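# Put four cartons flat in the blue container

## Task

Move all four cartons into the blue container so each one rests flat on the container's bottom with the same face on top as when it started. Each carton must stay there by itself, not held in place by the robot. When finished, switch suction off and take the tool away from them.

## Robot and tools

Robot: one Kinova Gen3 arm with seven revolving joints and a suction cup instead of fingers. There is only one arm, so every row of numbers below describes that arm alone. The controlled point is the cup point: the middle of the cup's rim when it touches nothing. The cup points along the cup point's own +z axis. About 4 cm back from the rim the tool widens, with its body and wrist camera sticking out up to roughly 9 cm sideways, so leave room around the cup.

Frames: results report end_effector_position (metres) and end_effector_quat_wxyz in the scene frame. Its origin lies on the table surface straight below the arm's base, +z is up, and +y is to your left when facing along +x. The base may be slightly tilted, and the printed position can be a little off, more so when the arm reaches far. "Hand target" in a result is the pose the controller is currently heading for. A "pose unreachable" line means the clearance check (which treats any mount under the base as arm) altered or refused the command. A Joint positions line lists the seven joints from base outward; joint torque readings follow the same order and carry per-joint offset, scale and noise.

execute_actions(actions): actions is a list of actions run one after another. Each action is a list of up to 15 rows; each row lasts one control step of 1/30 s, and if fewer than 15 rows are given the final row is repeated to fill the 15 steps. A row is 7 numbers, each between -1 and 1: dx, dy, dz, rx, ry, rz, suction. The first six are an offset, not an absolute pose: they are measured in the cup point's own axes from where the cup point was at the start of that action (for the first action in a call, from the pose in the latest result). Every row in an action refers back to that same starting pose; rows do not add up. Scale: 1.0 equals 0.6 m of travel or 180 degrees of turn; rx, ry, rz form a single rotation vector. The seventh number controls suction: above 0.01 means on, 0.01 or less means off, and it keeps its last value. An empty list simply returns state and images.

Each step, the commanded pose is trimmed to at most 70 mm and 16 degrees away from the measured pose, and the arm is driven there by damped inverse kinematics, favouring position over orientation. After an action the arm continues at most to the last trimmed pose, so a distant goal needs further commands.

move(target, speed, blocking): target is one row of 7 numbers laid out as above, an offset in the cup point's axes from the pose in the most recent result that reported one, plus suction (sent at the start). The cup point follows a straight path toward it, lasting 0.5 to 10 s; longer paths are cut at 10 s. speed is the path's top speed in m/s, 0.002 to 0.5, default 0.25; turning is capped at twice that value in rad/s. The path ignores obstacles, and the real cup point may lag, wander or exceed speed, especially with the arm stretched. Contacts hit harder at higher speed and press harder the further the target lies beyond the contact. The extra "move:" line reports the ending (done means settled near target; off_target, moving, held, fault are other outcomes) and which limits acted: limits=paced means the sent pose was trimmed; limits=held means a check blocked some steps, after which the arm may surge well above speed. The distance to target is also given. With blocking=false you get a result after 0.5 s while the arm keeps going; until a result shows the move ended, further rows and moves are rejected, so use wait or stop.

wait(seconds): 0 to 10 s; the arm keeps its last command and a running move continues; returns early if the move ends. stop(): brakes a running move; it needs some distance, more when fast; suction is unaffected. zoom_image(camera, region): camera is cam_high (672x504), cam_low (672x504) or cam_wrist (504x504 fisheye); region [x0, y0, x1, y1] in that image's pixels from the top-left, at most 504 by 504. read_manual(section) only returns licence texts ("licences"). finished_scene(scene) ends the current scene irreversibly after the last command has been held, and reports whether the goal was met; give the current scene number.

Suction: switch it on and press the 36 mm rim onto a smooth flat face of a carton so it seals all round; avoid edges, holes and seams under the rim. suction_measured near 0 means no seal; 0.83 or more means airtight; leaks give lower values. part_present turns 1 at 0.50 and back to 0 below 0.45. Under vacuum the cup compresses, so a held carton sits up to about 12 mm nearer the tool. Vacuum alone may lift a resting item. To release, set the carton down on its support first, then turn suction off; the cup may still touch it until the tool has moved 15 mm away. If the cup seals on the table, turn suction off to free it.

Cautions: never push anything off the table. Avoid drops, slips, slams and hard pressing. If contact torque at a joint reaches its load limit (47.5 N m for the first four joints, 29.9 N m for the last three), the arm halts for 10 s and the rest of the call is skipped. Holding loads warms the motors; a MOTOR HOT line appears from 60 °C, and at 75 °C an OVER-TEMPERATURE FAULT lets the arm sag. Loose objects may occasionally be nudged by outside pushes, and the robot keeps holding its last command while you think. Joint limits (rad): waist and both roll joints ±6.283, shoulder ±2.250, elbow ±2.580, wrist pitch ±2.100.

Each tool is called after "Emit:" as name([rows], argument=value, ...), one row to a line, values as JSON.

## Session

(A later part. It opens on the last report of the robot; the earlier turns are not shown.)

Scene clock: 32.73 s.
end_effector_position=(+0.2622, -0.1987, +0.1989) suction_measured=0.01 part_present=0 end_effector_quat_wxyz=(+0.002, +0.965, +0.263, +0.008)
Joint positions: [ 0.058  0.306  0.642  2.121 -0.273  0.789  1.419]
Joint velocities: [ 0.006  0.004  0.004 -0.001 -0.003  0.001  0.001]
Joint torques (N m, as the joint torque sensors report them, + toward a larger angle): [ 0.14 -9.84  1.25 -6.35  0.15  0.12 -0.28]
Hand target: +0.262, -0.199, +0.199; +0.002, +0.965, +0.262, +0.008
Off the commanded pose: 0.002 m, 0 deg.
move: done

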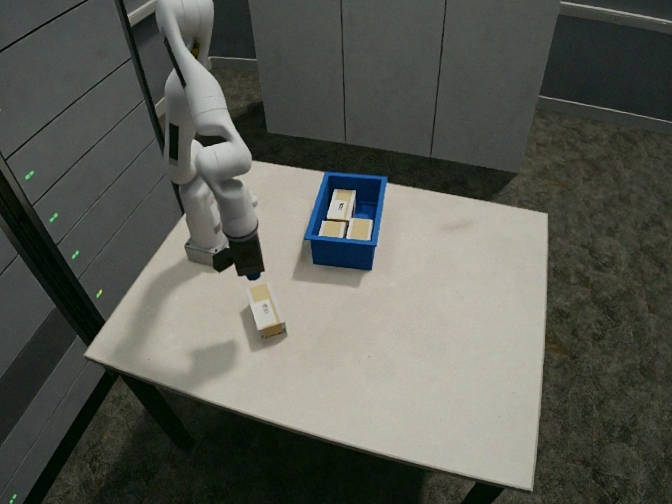

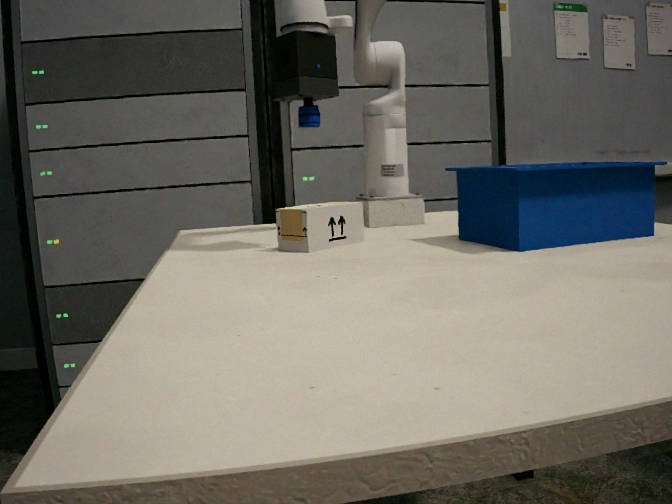

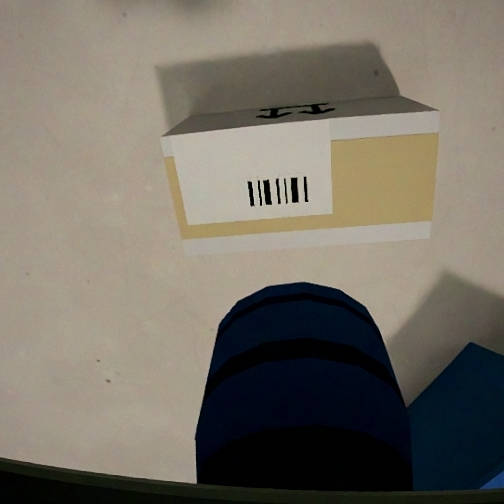

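Emit:
move(target=[-0.003,-0.028,0.135,0,0,-0.029,0])

Scene clock: 36.50 s.
end_effector_position=(+0.2537, -0.1852, +0.1180) suction_measured=0.01 part_present=0 end_effector_quat_wxyz=(+0.003, +0.952, +0.307, +0.008)
Joint positions: [ 0.189  0.466  0.473  2.27  -0.473  0.494  1.679]
Joint velocities: [ 0.01   0.005 -0.001  0.002 -0.005 -0.002  0.007]
Joint torques (N m, as the joint torque sensors report them, + toward a larger angle): [  0.29 -11.3    1.38  -4.49   0.15  -0.14  -0.29]
Hand target: +0.253, -0.185, +0.118; +0.003, +0.952, +0.306, +0.008
Off the commanded pose: 0.000 m, 0 deg.
move: done

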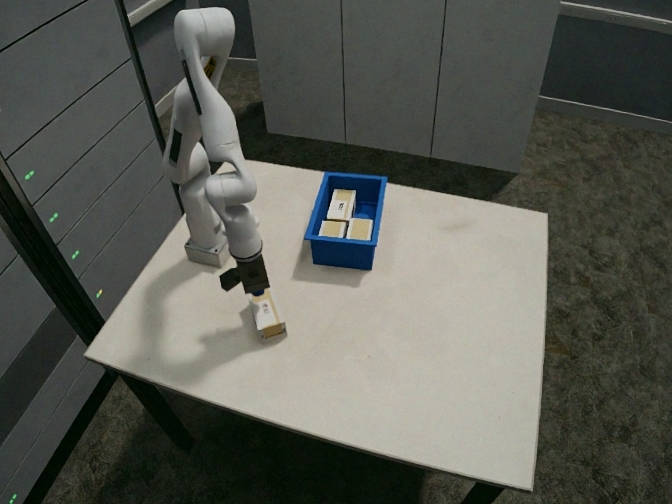

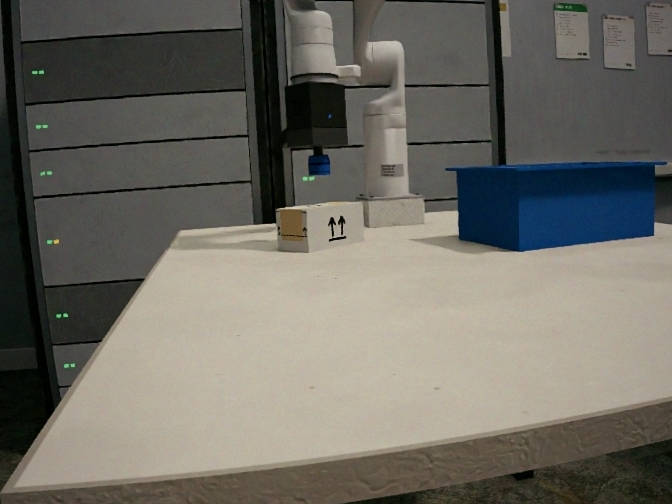

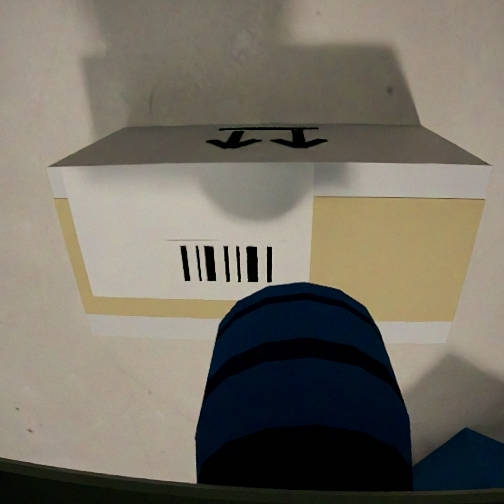

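Emit:
move(target=[-0.003,0.008,0.07,0,0,0,0], speed=0.1)

Emit:
move(target=[0,0,0.03,0,0,0,1], speed=0.025)

Scene clock: 38.40 s.
end_effector_position=(+0.2561, -0.1900, +0.0763) suction_measured=0.01 part_present=0 end_effector_quat_wxyz=(+0.003, +0.952, +0.307, +0.008)
Joint positions: [ 0.305  0.578  0.339  2.287 -0.589  0.355  1.79 ]
Joint velocities: [ 0.012  0.006 -0.004  0.001 -0.005 -0.004  0.006]
Joint torques (N m, as the joint torque sensors report them, + toward a larger angle): [  0.24 -12.3    1.86  -2.77   0.17  -0.1   -0.23]
Hand target: +0.256, -0.190, +0.076; +0.003, +0.952, +0.307, +0.008
Off the commanded pose: 0.000 m, 0 deg.
move: done

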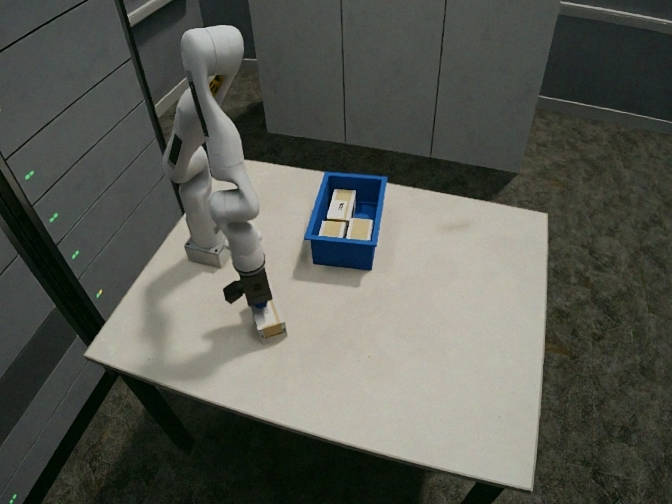

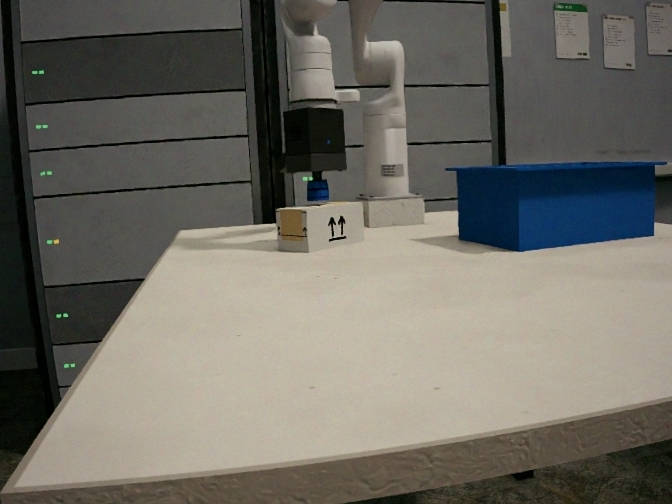

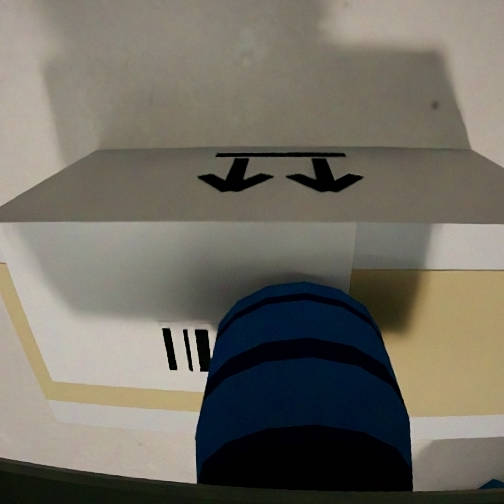

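Scene clock: 39.37 s.
end_effector_position=(+0.2566, -0.1899, +0.0586) suction_measured=0.90 part_present=1 end_effector_quat_wxyz=(+0.003, +0.952, +0.307, +0.008)
Joint positions: [ 0.354  0.625  0.272  2.294 -0.629  0.29   1.825]
Joint velocities: [ 0.008  0.006 -0.004  0.001 -0.004 -0.006  0.004]
Joint torques (N m, as the joint torque sensors report them, + toward a larger angle): [  0.42 -13.83   1.22  -3.1   -0.06  -0.25  -0.21]
Hand target: +0.256, -0.190, +0.058; +0.003, +0.952, +0.307, +0.008
Off the commanded pose: 0.000 m, 0 deg.
move: done

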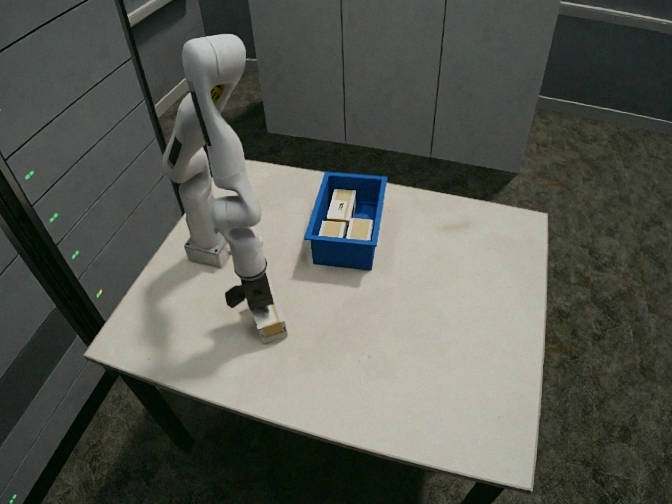

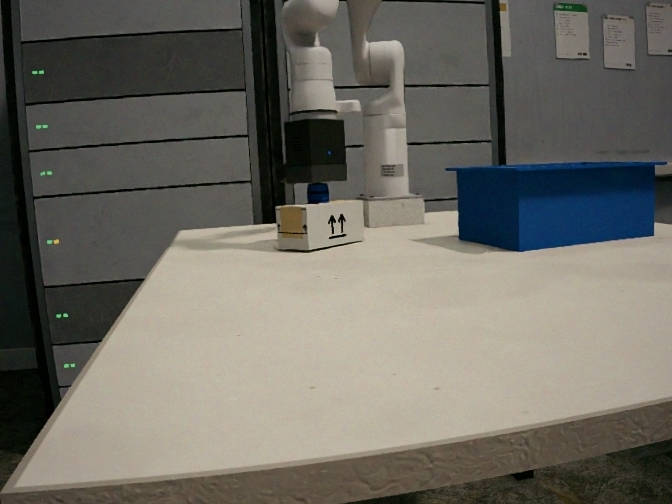

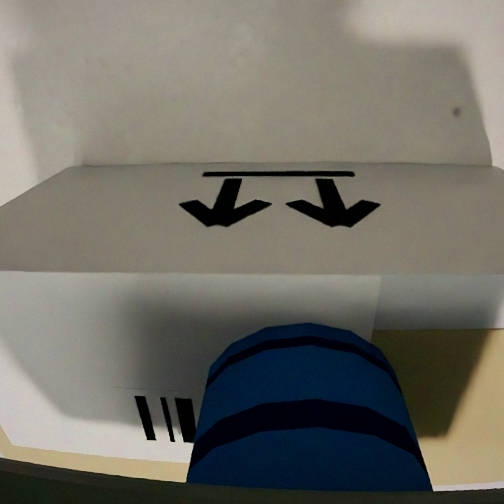

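Emit:
move(target=[0,0,-0.253,0,0,0,1], speed=0.2)

Scene clock: 42.37 s.
end_effector_position=(+0.2538, -0.1896, +0.2100) suction_measured=0.90 part_present=1 end_effector_quat_wxyz=(+0.003, +0.952, +0.307, +0.008)
Joint positions: [ 0.059  0.246  0.607  2.137 -0.209  0.809  1.436]
Joint velocities: [-0.004 -0.004 -0.002 -0.001  0.002  0.001 -0.003]
Joint torques (N m, as the joint torque sensors report them, + toward a larger angle): [ 0.2  -9.95  1.29 -7.46  0.29 -0.09 -0.19]
Hand target: +0.254, -0.189, +0.210; +0.003, +0.952, +0.307, +0.008
Off the commanded pose: 0.000 m, 0 deg.
move: done

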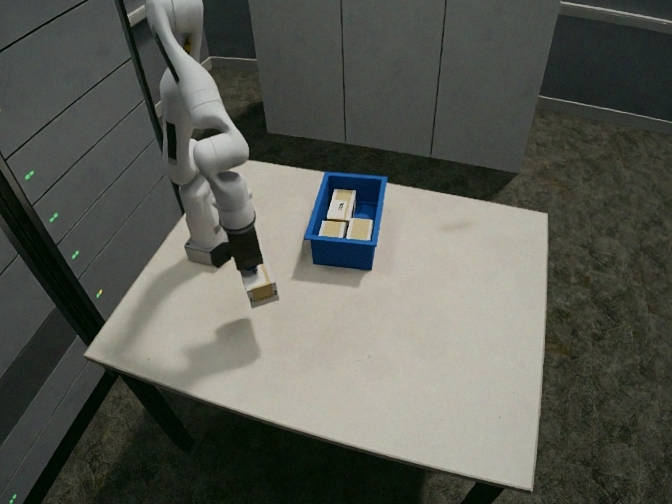

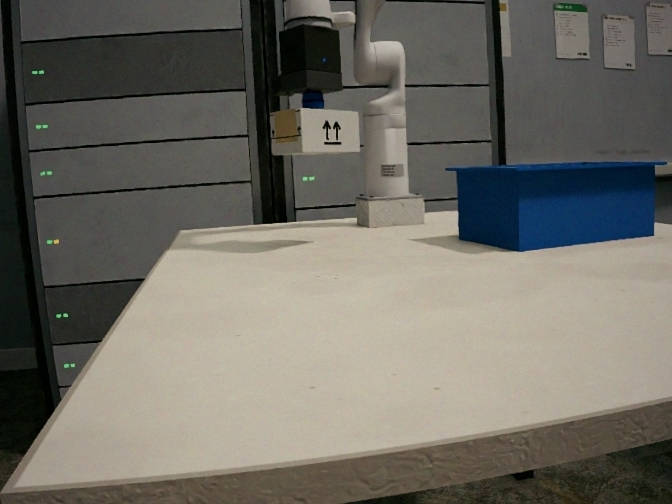

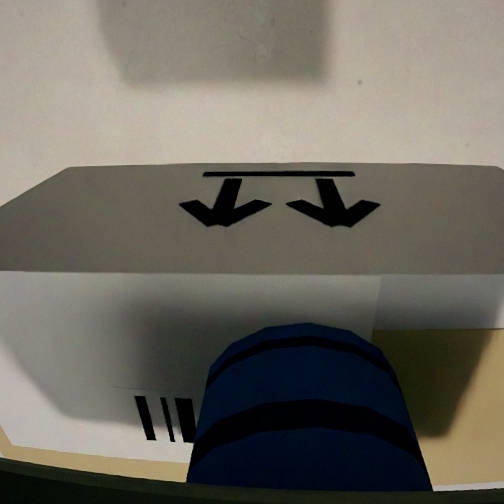

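Emit:
move(target=[0.627,-0.442,0,0,0,0.169,1], speed=0.3)

Emit:
move(target=[0,0,0.06,0,0,0,1], speed=0.05)

Scene clock: 45.60 s.
end_effector_position=(+0.4021, +0.2446, +0.2117) suction_measured=0.90 part_present=1 end_effector_quat_wxyz=(+0.002, +0.999, +0.047, +0.009)
Joint positions: [-0.881  0.531  0.406  1.653 -0.24   0.996 -0.287]
Joint velocities: [-0.003  0.013 -0.002 -0.009  0.001  0.006 -0.004]
Joint torques (N m, as the joint torque sensors report them, + toward a larger angle): [  0.66 -17.41   2.04  -8.45  -0.07  -0.38  -0.11]
Hand target: +0.402, +0.245, +0.211; +0.003, +0.999, +0.047, +0.008
Off the commanded pose: 0.002 m, 0 deg.
move: done

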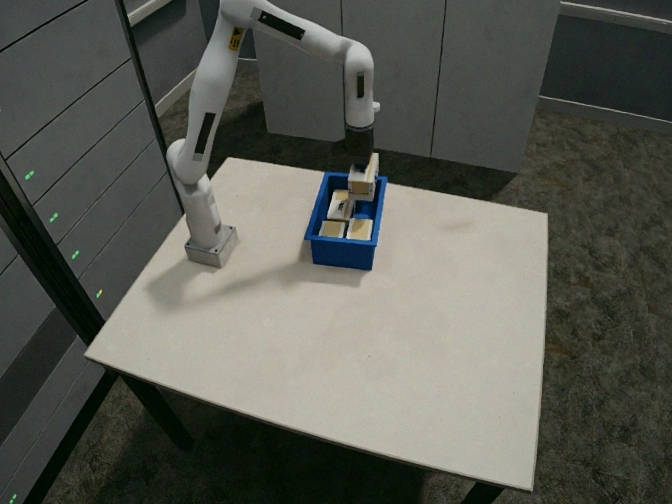

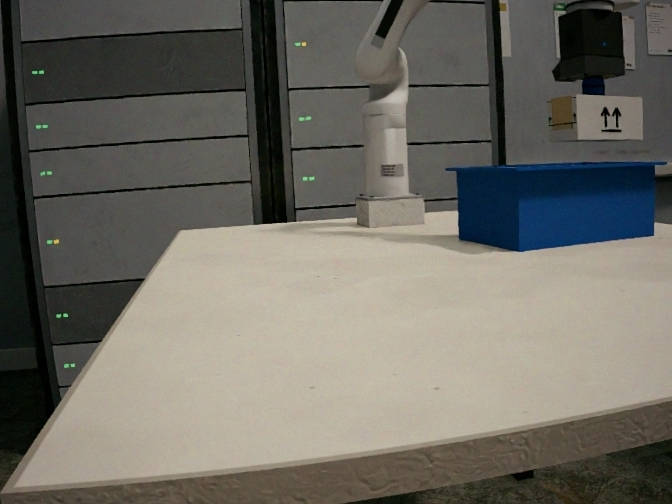

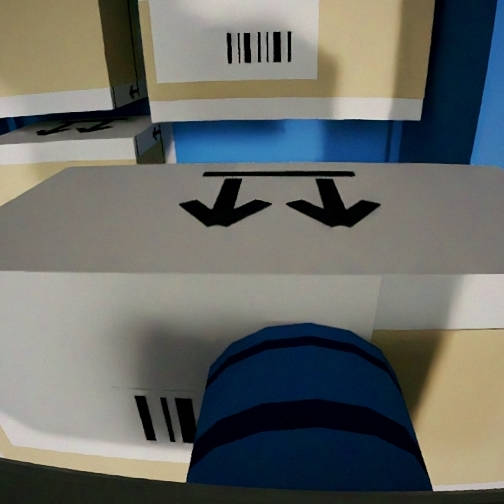

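Scene clock: 46.67 s.
end_effector_position=(+0.4028, +0.2445, +0.1759) suction_measured=0.90 part_present=1 end_effector_quat_wxyz=(+0.002, +0.999, +0.047, +0.009)
Joint positions: [-0.866  0.582  0.386  1.7   -0.266  0.9   -0.265]
Joint velocities: [ 0.001  0.002  0.     0.001 -0.001 -0.003  0.001]
Joint torques (N m, as the joint torque sensors report them, + toward a larger angle): [  0.27 -17.87   2.33  -7.61   0.4   -0.32  -0.26]
Hand target: +0.403, +0.244, +0.176; +0.002, +0.999, +0.047, +0.009
Off the commanded pose: 0.000 m, 0 deg.
move: done

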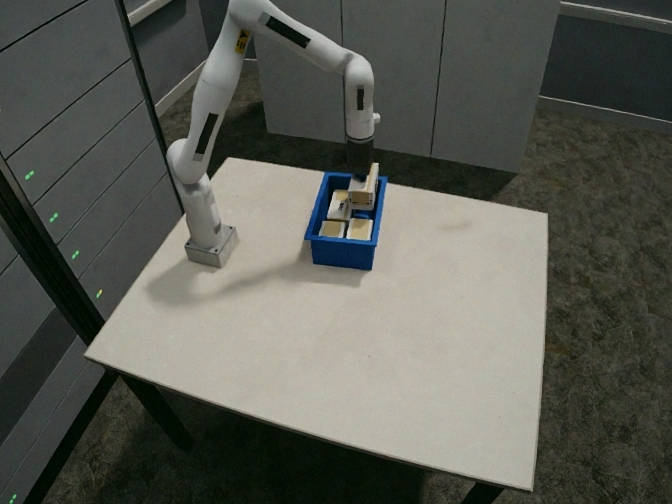

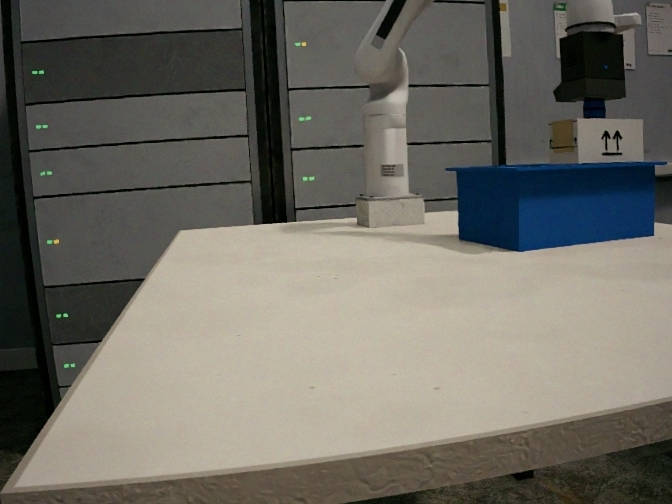

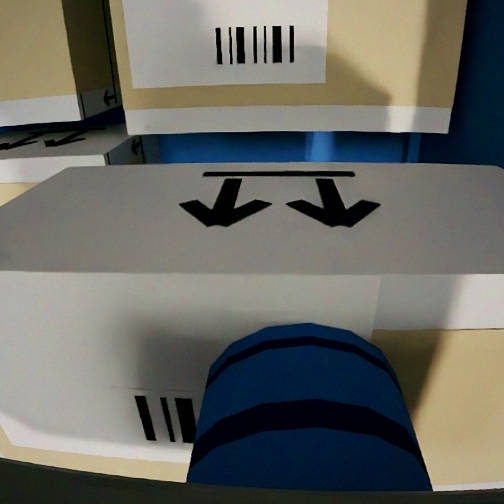

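Emit:
move(target=[0.002,0,0.045,0,0,0,1], speed=0.04)

Scene clock: 48.60 s.
end_effector_position=(+0.4045, +0.2446, +0.1491) suction_measured=0.90 part_present=1 end_effector_quat_wxyz=(+0.002, +0.999, +0.047, +0.009)
Joint positions: [-0.852  0.626  0.368  1.725 -0.287  0.833 -0.246]
Joint velocities: [ 0.001  0.003 -0.     0.001 -0.    -0.003  0.001]
Joint torques (N m, as the joint torque sensors report them, + toward a larger angle): [  0.45 -18.1    2.52  -7.44   0.27  -0.06  -0.08]
Hand target: +0.404, +0.245, +0.149; +0.002, +0.999, +0.047, +0.009
Off the commanded pose: 0.000 m, 0 deg.
move: done

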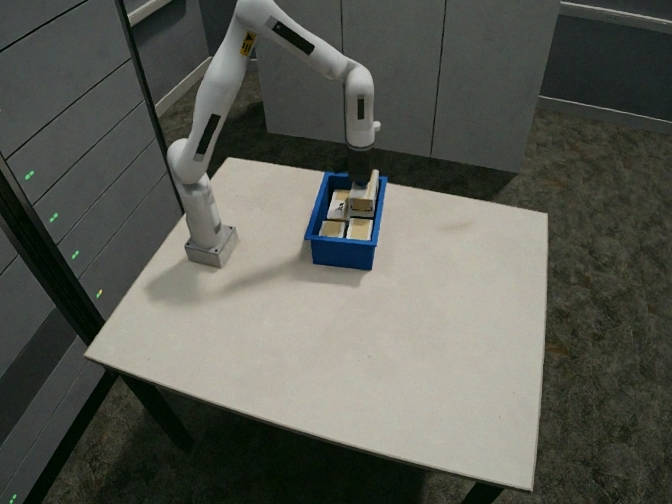

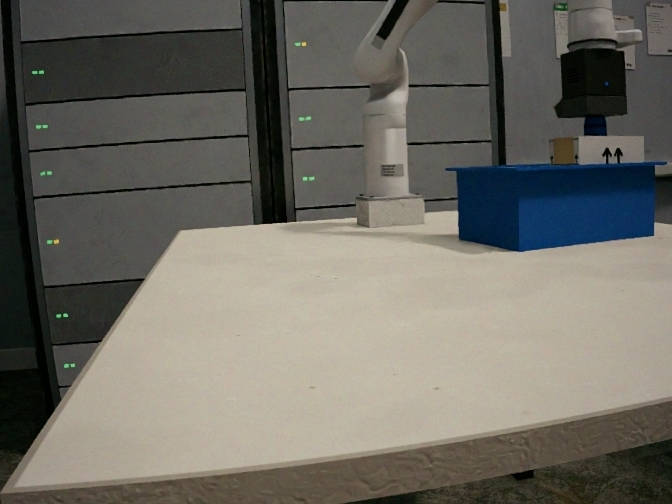

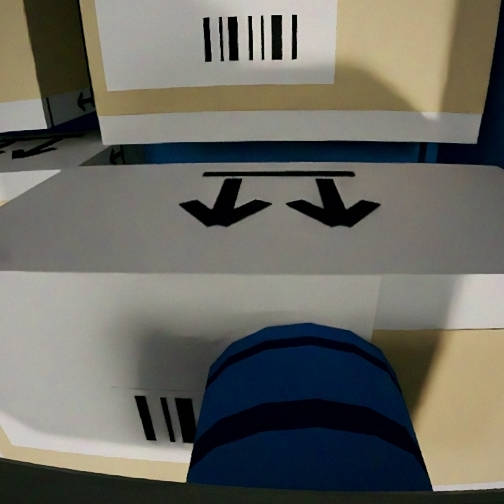

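Emit:
move(target=[0.005,-0.008,0.005,0,0,0,1], speed=0.03)

Emit:
move(target=[0,0,0.035,0,0,0,1], speed=0.03)

Scene clock: 51.47 s.
end_effector_position=(+0.4070, +0.2496, +0.1463) suction_measured=0.90 part_present=1 end_effector_quat_wxyz=(+0.002, +0.999, +0.047, +0.009)
Joint positions: [-0.854  0.639  0.366  1.711 -0.291  0.834 -0.251]
Joint velocities: [-0.001  0.003 -0.    -0.002  0.     0.001 -0.001]
Joint torques (N m, as the joint torque sensors report them, + toward a larger angle): [  0.25 -18.44   2.54  -7.39   0.17  -0.23  -0.27]
Hand target: +0.407, +0.250, +0.146; +0.002, +0.999, +0.047, +0.009
Off the commanded pose: 0.000 m, 0 deg.
move: done

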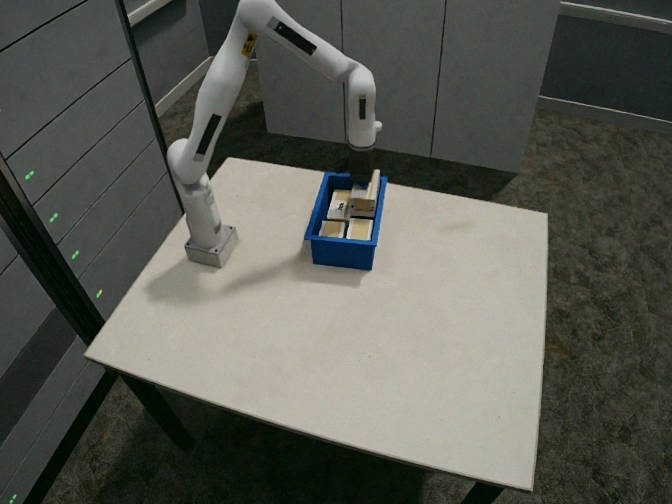

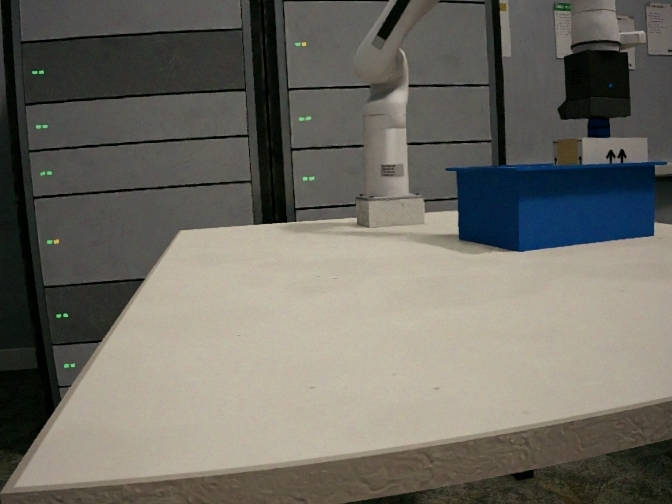

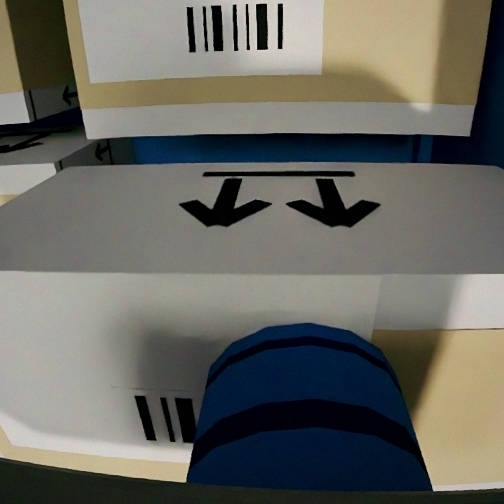

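Scene clock: 52.43 s.
end_effector_position=(+0.4074, +0.2496, +0.1255) suction_measured=0.90 part_present=1 end_effector_quat_wxyz=(+0.002, +0.999, +0.047, +0.009)
Joint positions: [-0.844  0.673  0.35   1.729 -0.307  0.782 -0.238]
Joint velocities: [ 0.001  0.004 -0.     0.001 -0.001 -0.004  0.001]
Joint torques (N m, as the joint torque sensors report them, + toward a larger angle): [  0.01 -18.97   2.48  -7.05   0.    -0.27   0.08]
Hand target: +0.407, +0.250, +0.125; +0.002, +0.999, +0.047, +0.009
Off the commanded pose: 0.000 m, 0 deg.
move: done

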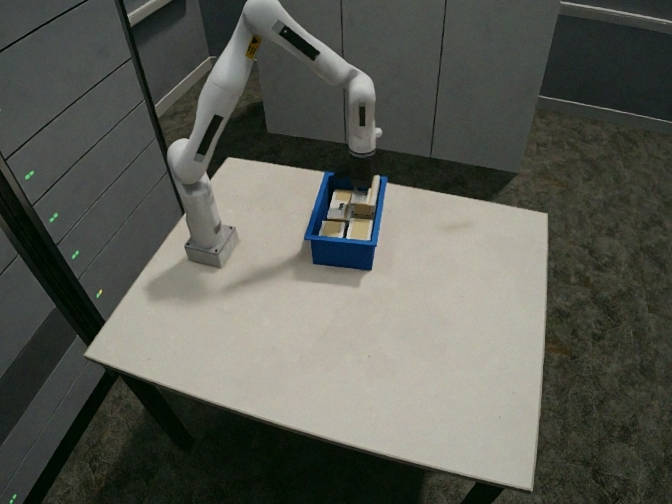

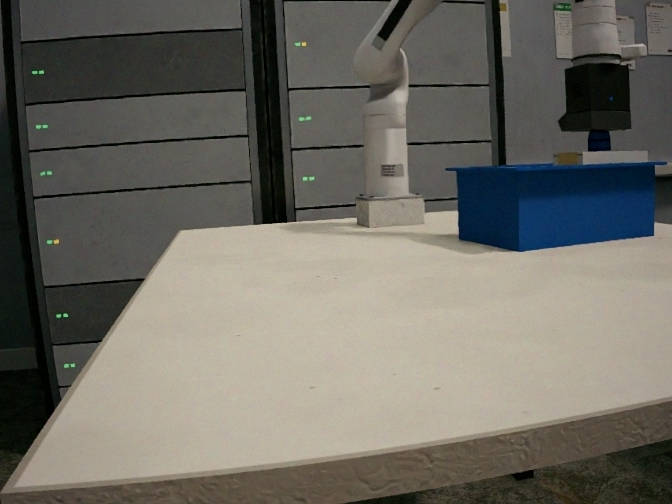

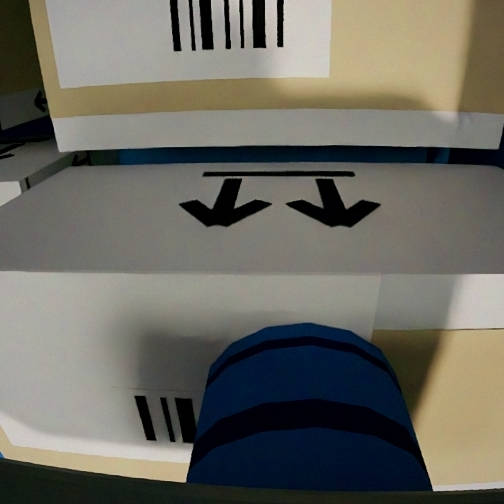

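Emit:
move(target=[-0.003,0.001,0.095,0,0,0,1], speed=0.04)

Emit:
move(target=[0,0,0.016,0,0,0,1], speed=0.015)

Scene clock: 55.27 s.
end_effector_position=(+0.4086, +0.2485, +0.0727) suction_measured=0.90 part_present=1 end_effector_quat_wxyz=(+0.000, +0.999, +0.046, +0.011)
Joint positions: [-0.812  0.765  0.305  1.768 -0.35   0.645 -0.201]
Joint velocities: [ 0.003 -0.002 -0.003  0.004 -0.002 -0.006  0.003]
Joint torques (N m, as the joint torque sensors report them, + toward a larger angle): [ -0.59 -13.06   0.69  -6.11  -0.51  -1.62  -0.12]
Hand target: +0.407, +0.249, +0.069; +0.002, +0.999, +0.047, +0.009
Off the commanded pose: 0.005 m, 0 deg.
move: off_target

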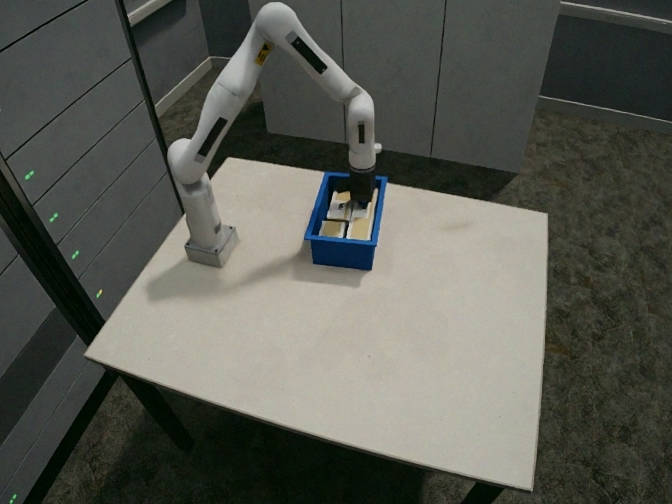

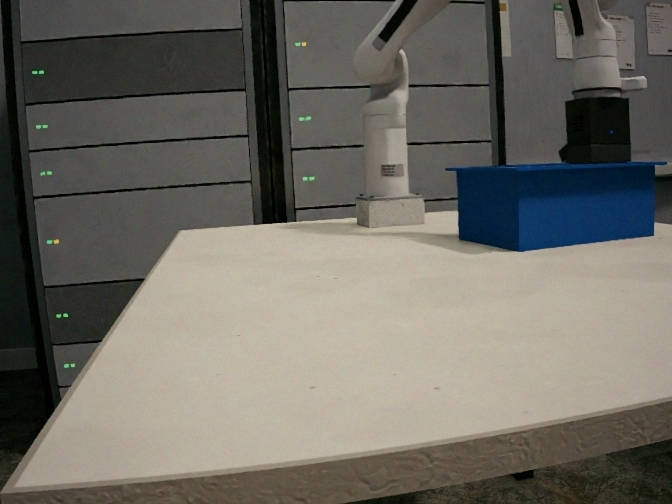

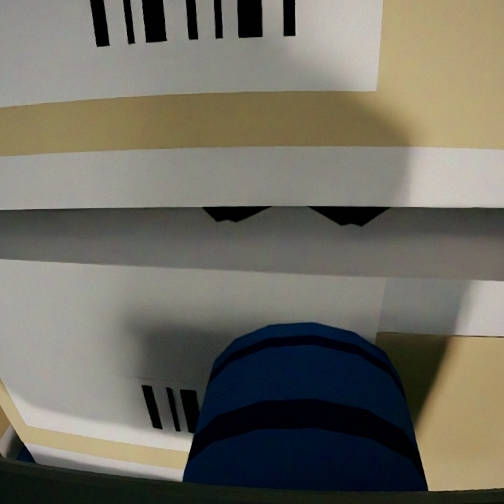

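Scene clock: 56.13 s.
end_effector_position=(+0.4094, +0.2489, +0.0720) suction_measured=0.90 part_present=1 end_effector_quat_wxyz=(-0.003, +0.999, +0.045, +0.013)
Joint positions: [-0.805  0.763  0.299  1.773 -0.356  0.634 -0.195]
Joint velocities: [ 0.002 -0.001 -0.002  0.002 -0.002 -0.003  0.001]
Joint torques (N m, as the joint torque sensors report them, + toward a larger angle): [-0.18 -5.63 -0.17 -7.67 -0.54 -4.59 -0.26]
Hand target: +0.409, +0.248, +0.063; +0.000, +0.999, +0.046, +0.011
Off the commanded pose: 0.009 m, 0 deg.
move: off_target

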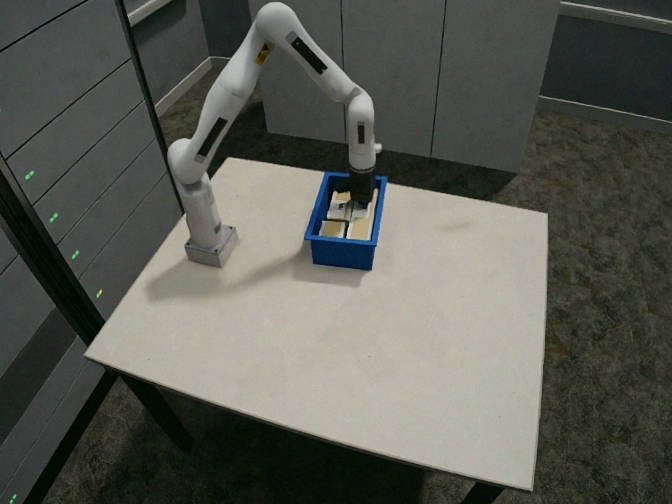

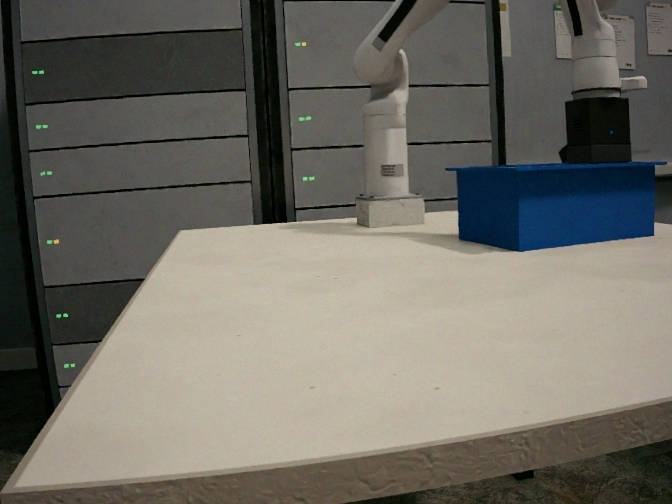

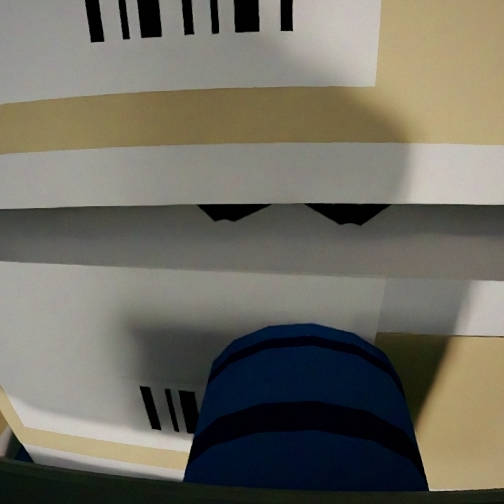

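Emit:
move(target=[-0.004,0,-0.014,0,0,0,1], speed=0.02)

Scene clock: 57.93 s.
end_effector_position=(+0.4069, +0.2485, +0.0802) suction_measured=0.90 part_present=1 end_effector_quat_wxyz=(-0.003, +0.999, +0.045, +0.013)
Joint positions: [-0.813  0.744  0.306  1.778 -0.35   0.648 -0.201]
Joint velocities: [-0.001 -0.003  0.001  0.001  0.001  0.002 -0.001]
Joint torques (N m, as the joint torque sensors report them, + toward a larger angle): [  0.4  -19.25   2.71  -5.95   0.21  -0.05  -0.24]
Hand target: +0.407, +0.249, +0.080; -0.003, +0.999, +0.045, +0.013
Off the commanded pose: 0.000 m, 0 deg.
move: done

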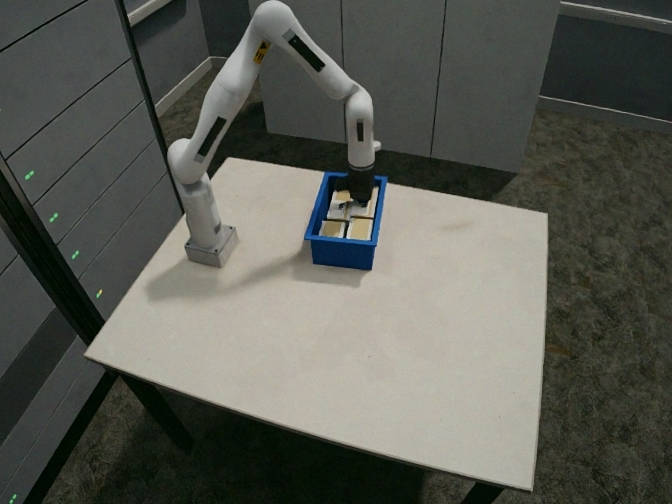

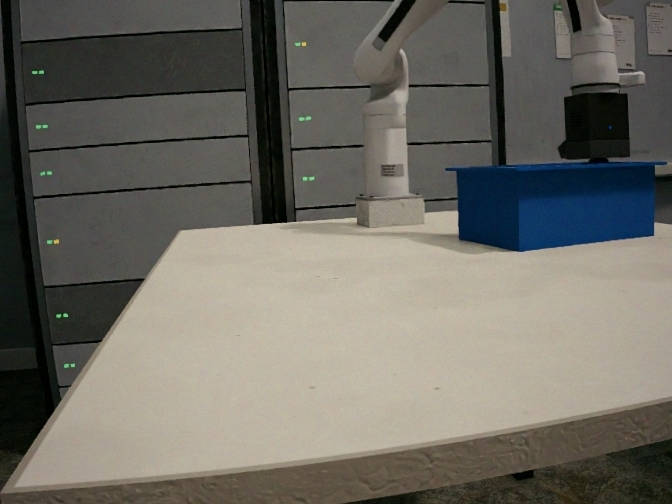

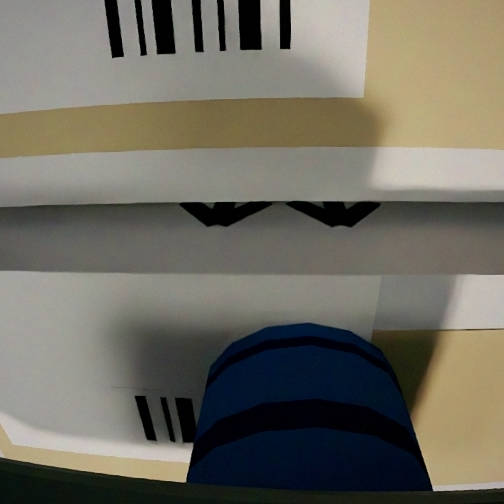

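Emit:
move(target=[-0.002,0.007,0,-0.0027,-0.0054,0,1], speed=0.02)

Emit:
move(target=[0,0,0.02,0,0,0,1], speed=0.015)

Scene clock: 62.40 s.
end_effector_position=(+0.4060, +0.2443, +0.0801) suction_measured=0.90 part_present=1 end_effector_quat_wxyz=(+0.001, +0.999, +0.045, +0.005)
Joint positions: [-0.807  0.75   0.31   1.766 -0.345  0.674 -0.2  ]
Joint velocities: [ 0.001  0.001 -0.001 -0.003  0.001  0.005  0.   ]
Joint torques (N m, as the joint torque sensors report them, + toward a larger angle): [  0.45 -18.93   2.34  -5.77  -0.03  -0.24   0.  ]
Hand target: +0.406, +0.244, +0.080; +0.001, +0.999, +0.045, +0.005
Off the commanded pose: 0.000 m, 0 deg.
move: done

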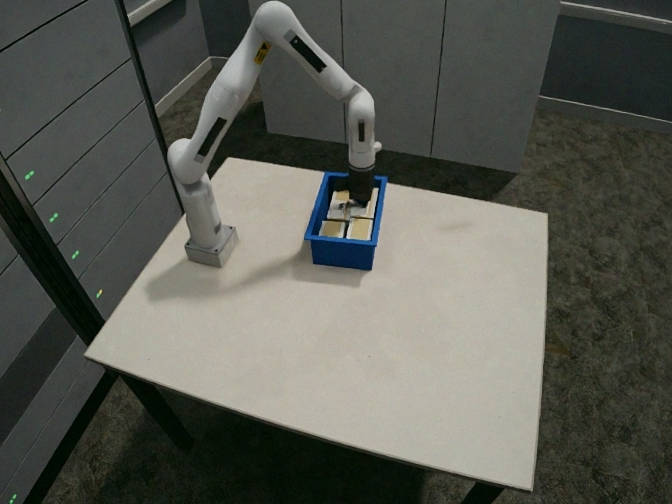

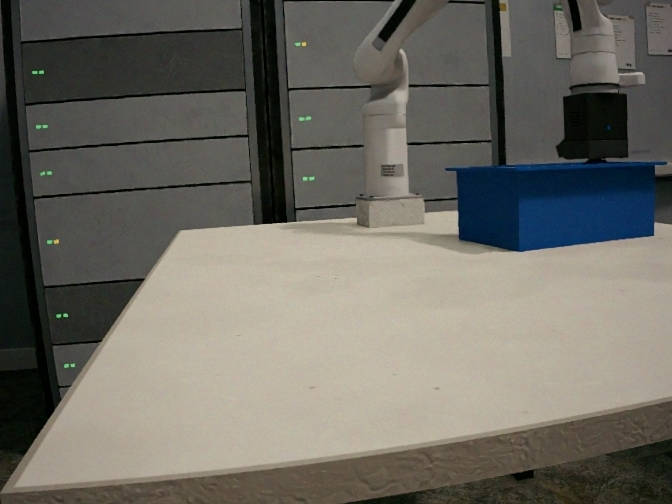

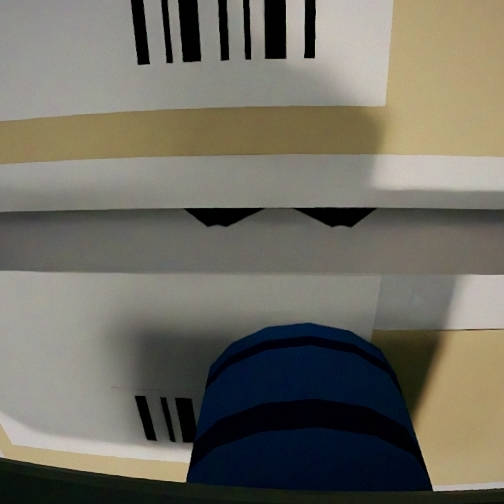

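Scene clock: 63.43 s.
end_effector_position=(+0.4062, +0.2444, +0.0683) suction_measured=0.90 part_present=1 end_effector_quat_wxyz=(+0.001, +0.999, +0.045, +0.005)
Joint positions: [-0.8    0.772  0.299  1.771 -0.354  0.647 -0.192]
Joint velocities: [ 0.001  0.004 -0.001  0.001 -0.    -0.003  0.001]
Joint torques (N m, as the joint torque sensors report them, + toward a larger angle): [  0.38 -19.76   2.44  -5.78   0.02  -0.1    0.06]
Hand target: +0.406, +0.244, +0.068; +0.001, +0.999, +0.045, +0.005
Off the commanded pose: 0.000 m, 0 deg.
move: done

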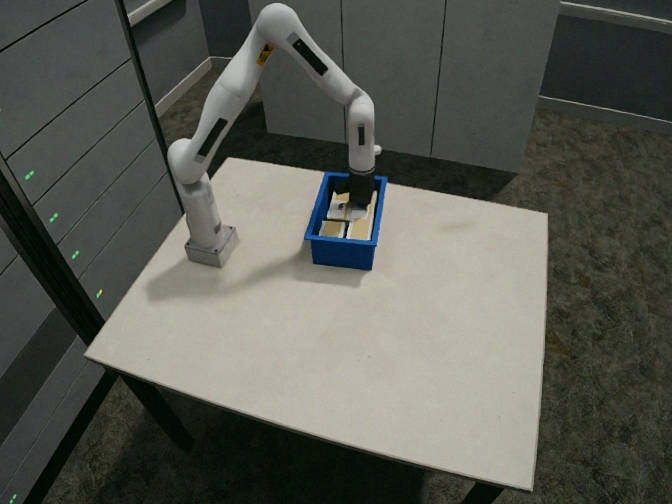

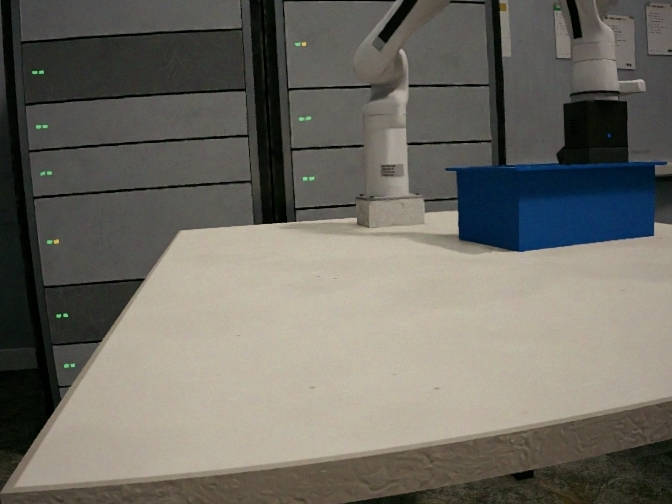

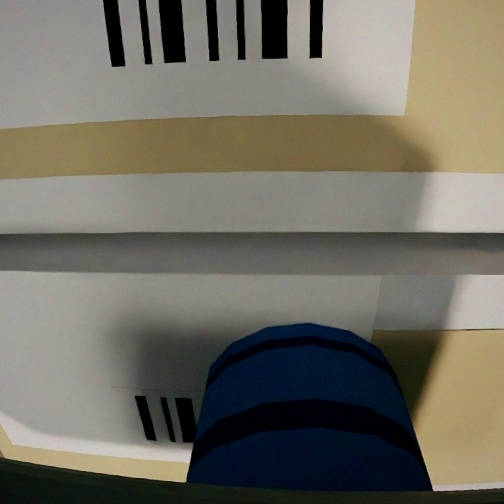

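Emit:
move(target=[0,0,0.015,0,0,0,1], speed=0.015)

Scene clock: 65.53 s.
end_effector_position=(+0.4085, +0.2455, +0.0669) suction_measured=0.90 part_present=1 end_effector_quat_wxyz=(-0.002, +0.999, +0.044, +0.009)
Joint positions: [-0.795  0.773  0.293  1.774 -0.359  0.632 -0.187]
Joint velocities: [ 0.001 -0.    -0.001  0.001 -0.    -0.     0.   ]
Joint torques (N m, as the joint torque sensors report them, + toward a larger angle): [-0.05 -8.14  0.51 -5.85 -0.51 -2.92 -0.09]
Hand target: +0.406, +0.244, +0.059; +0.001, +0.999, +0.045, +0.005
Off the commanded pose: 0.008 m, 1 deg.
move: off_target

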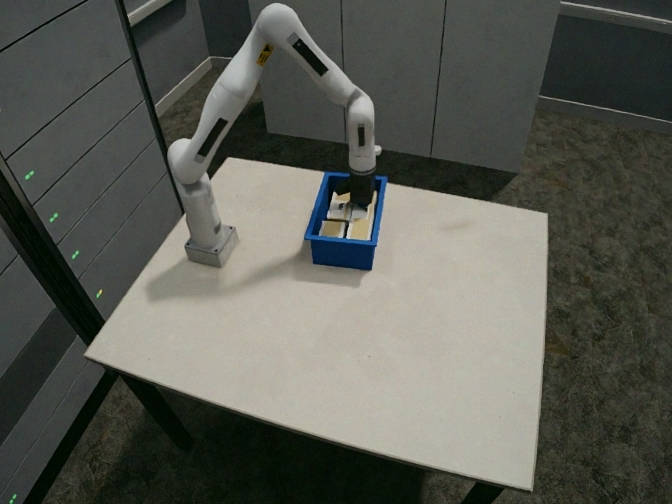

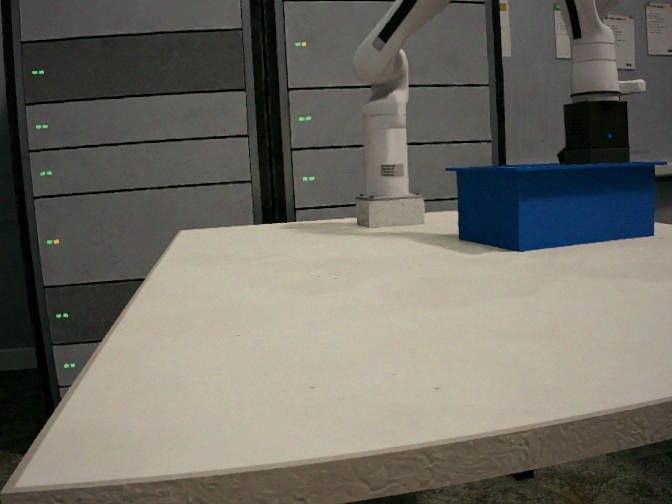

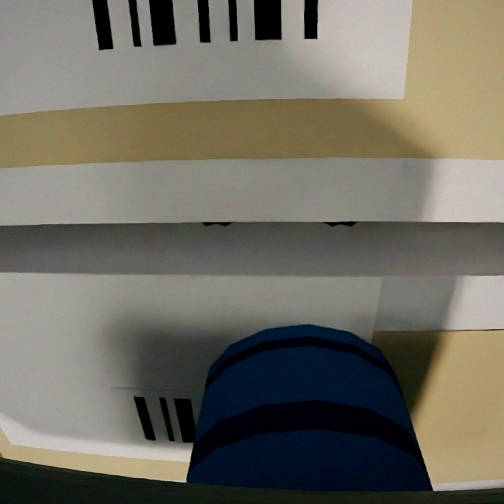

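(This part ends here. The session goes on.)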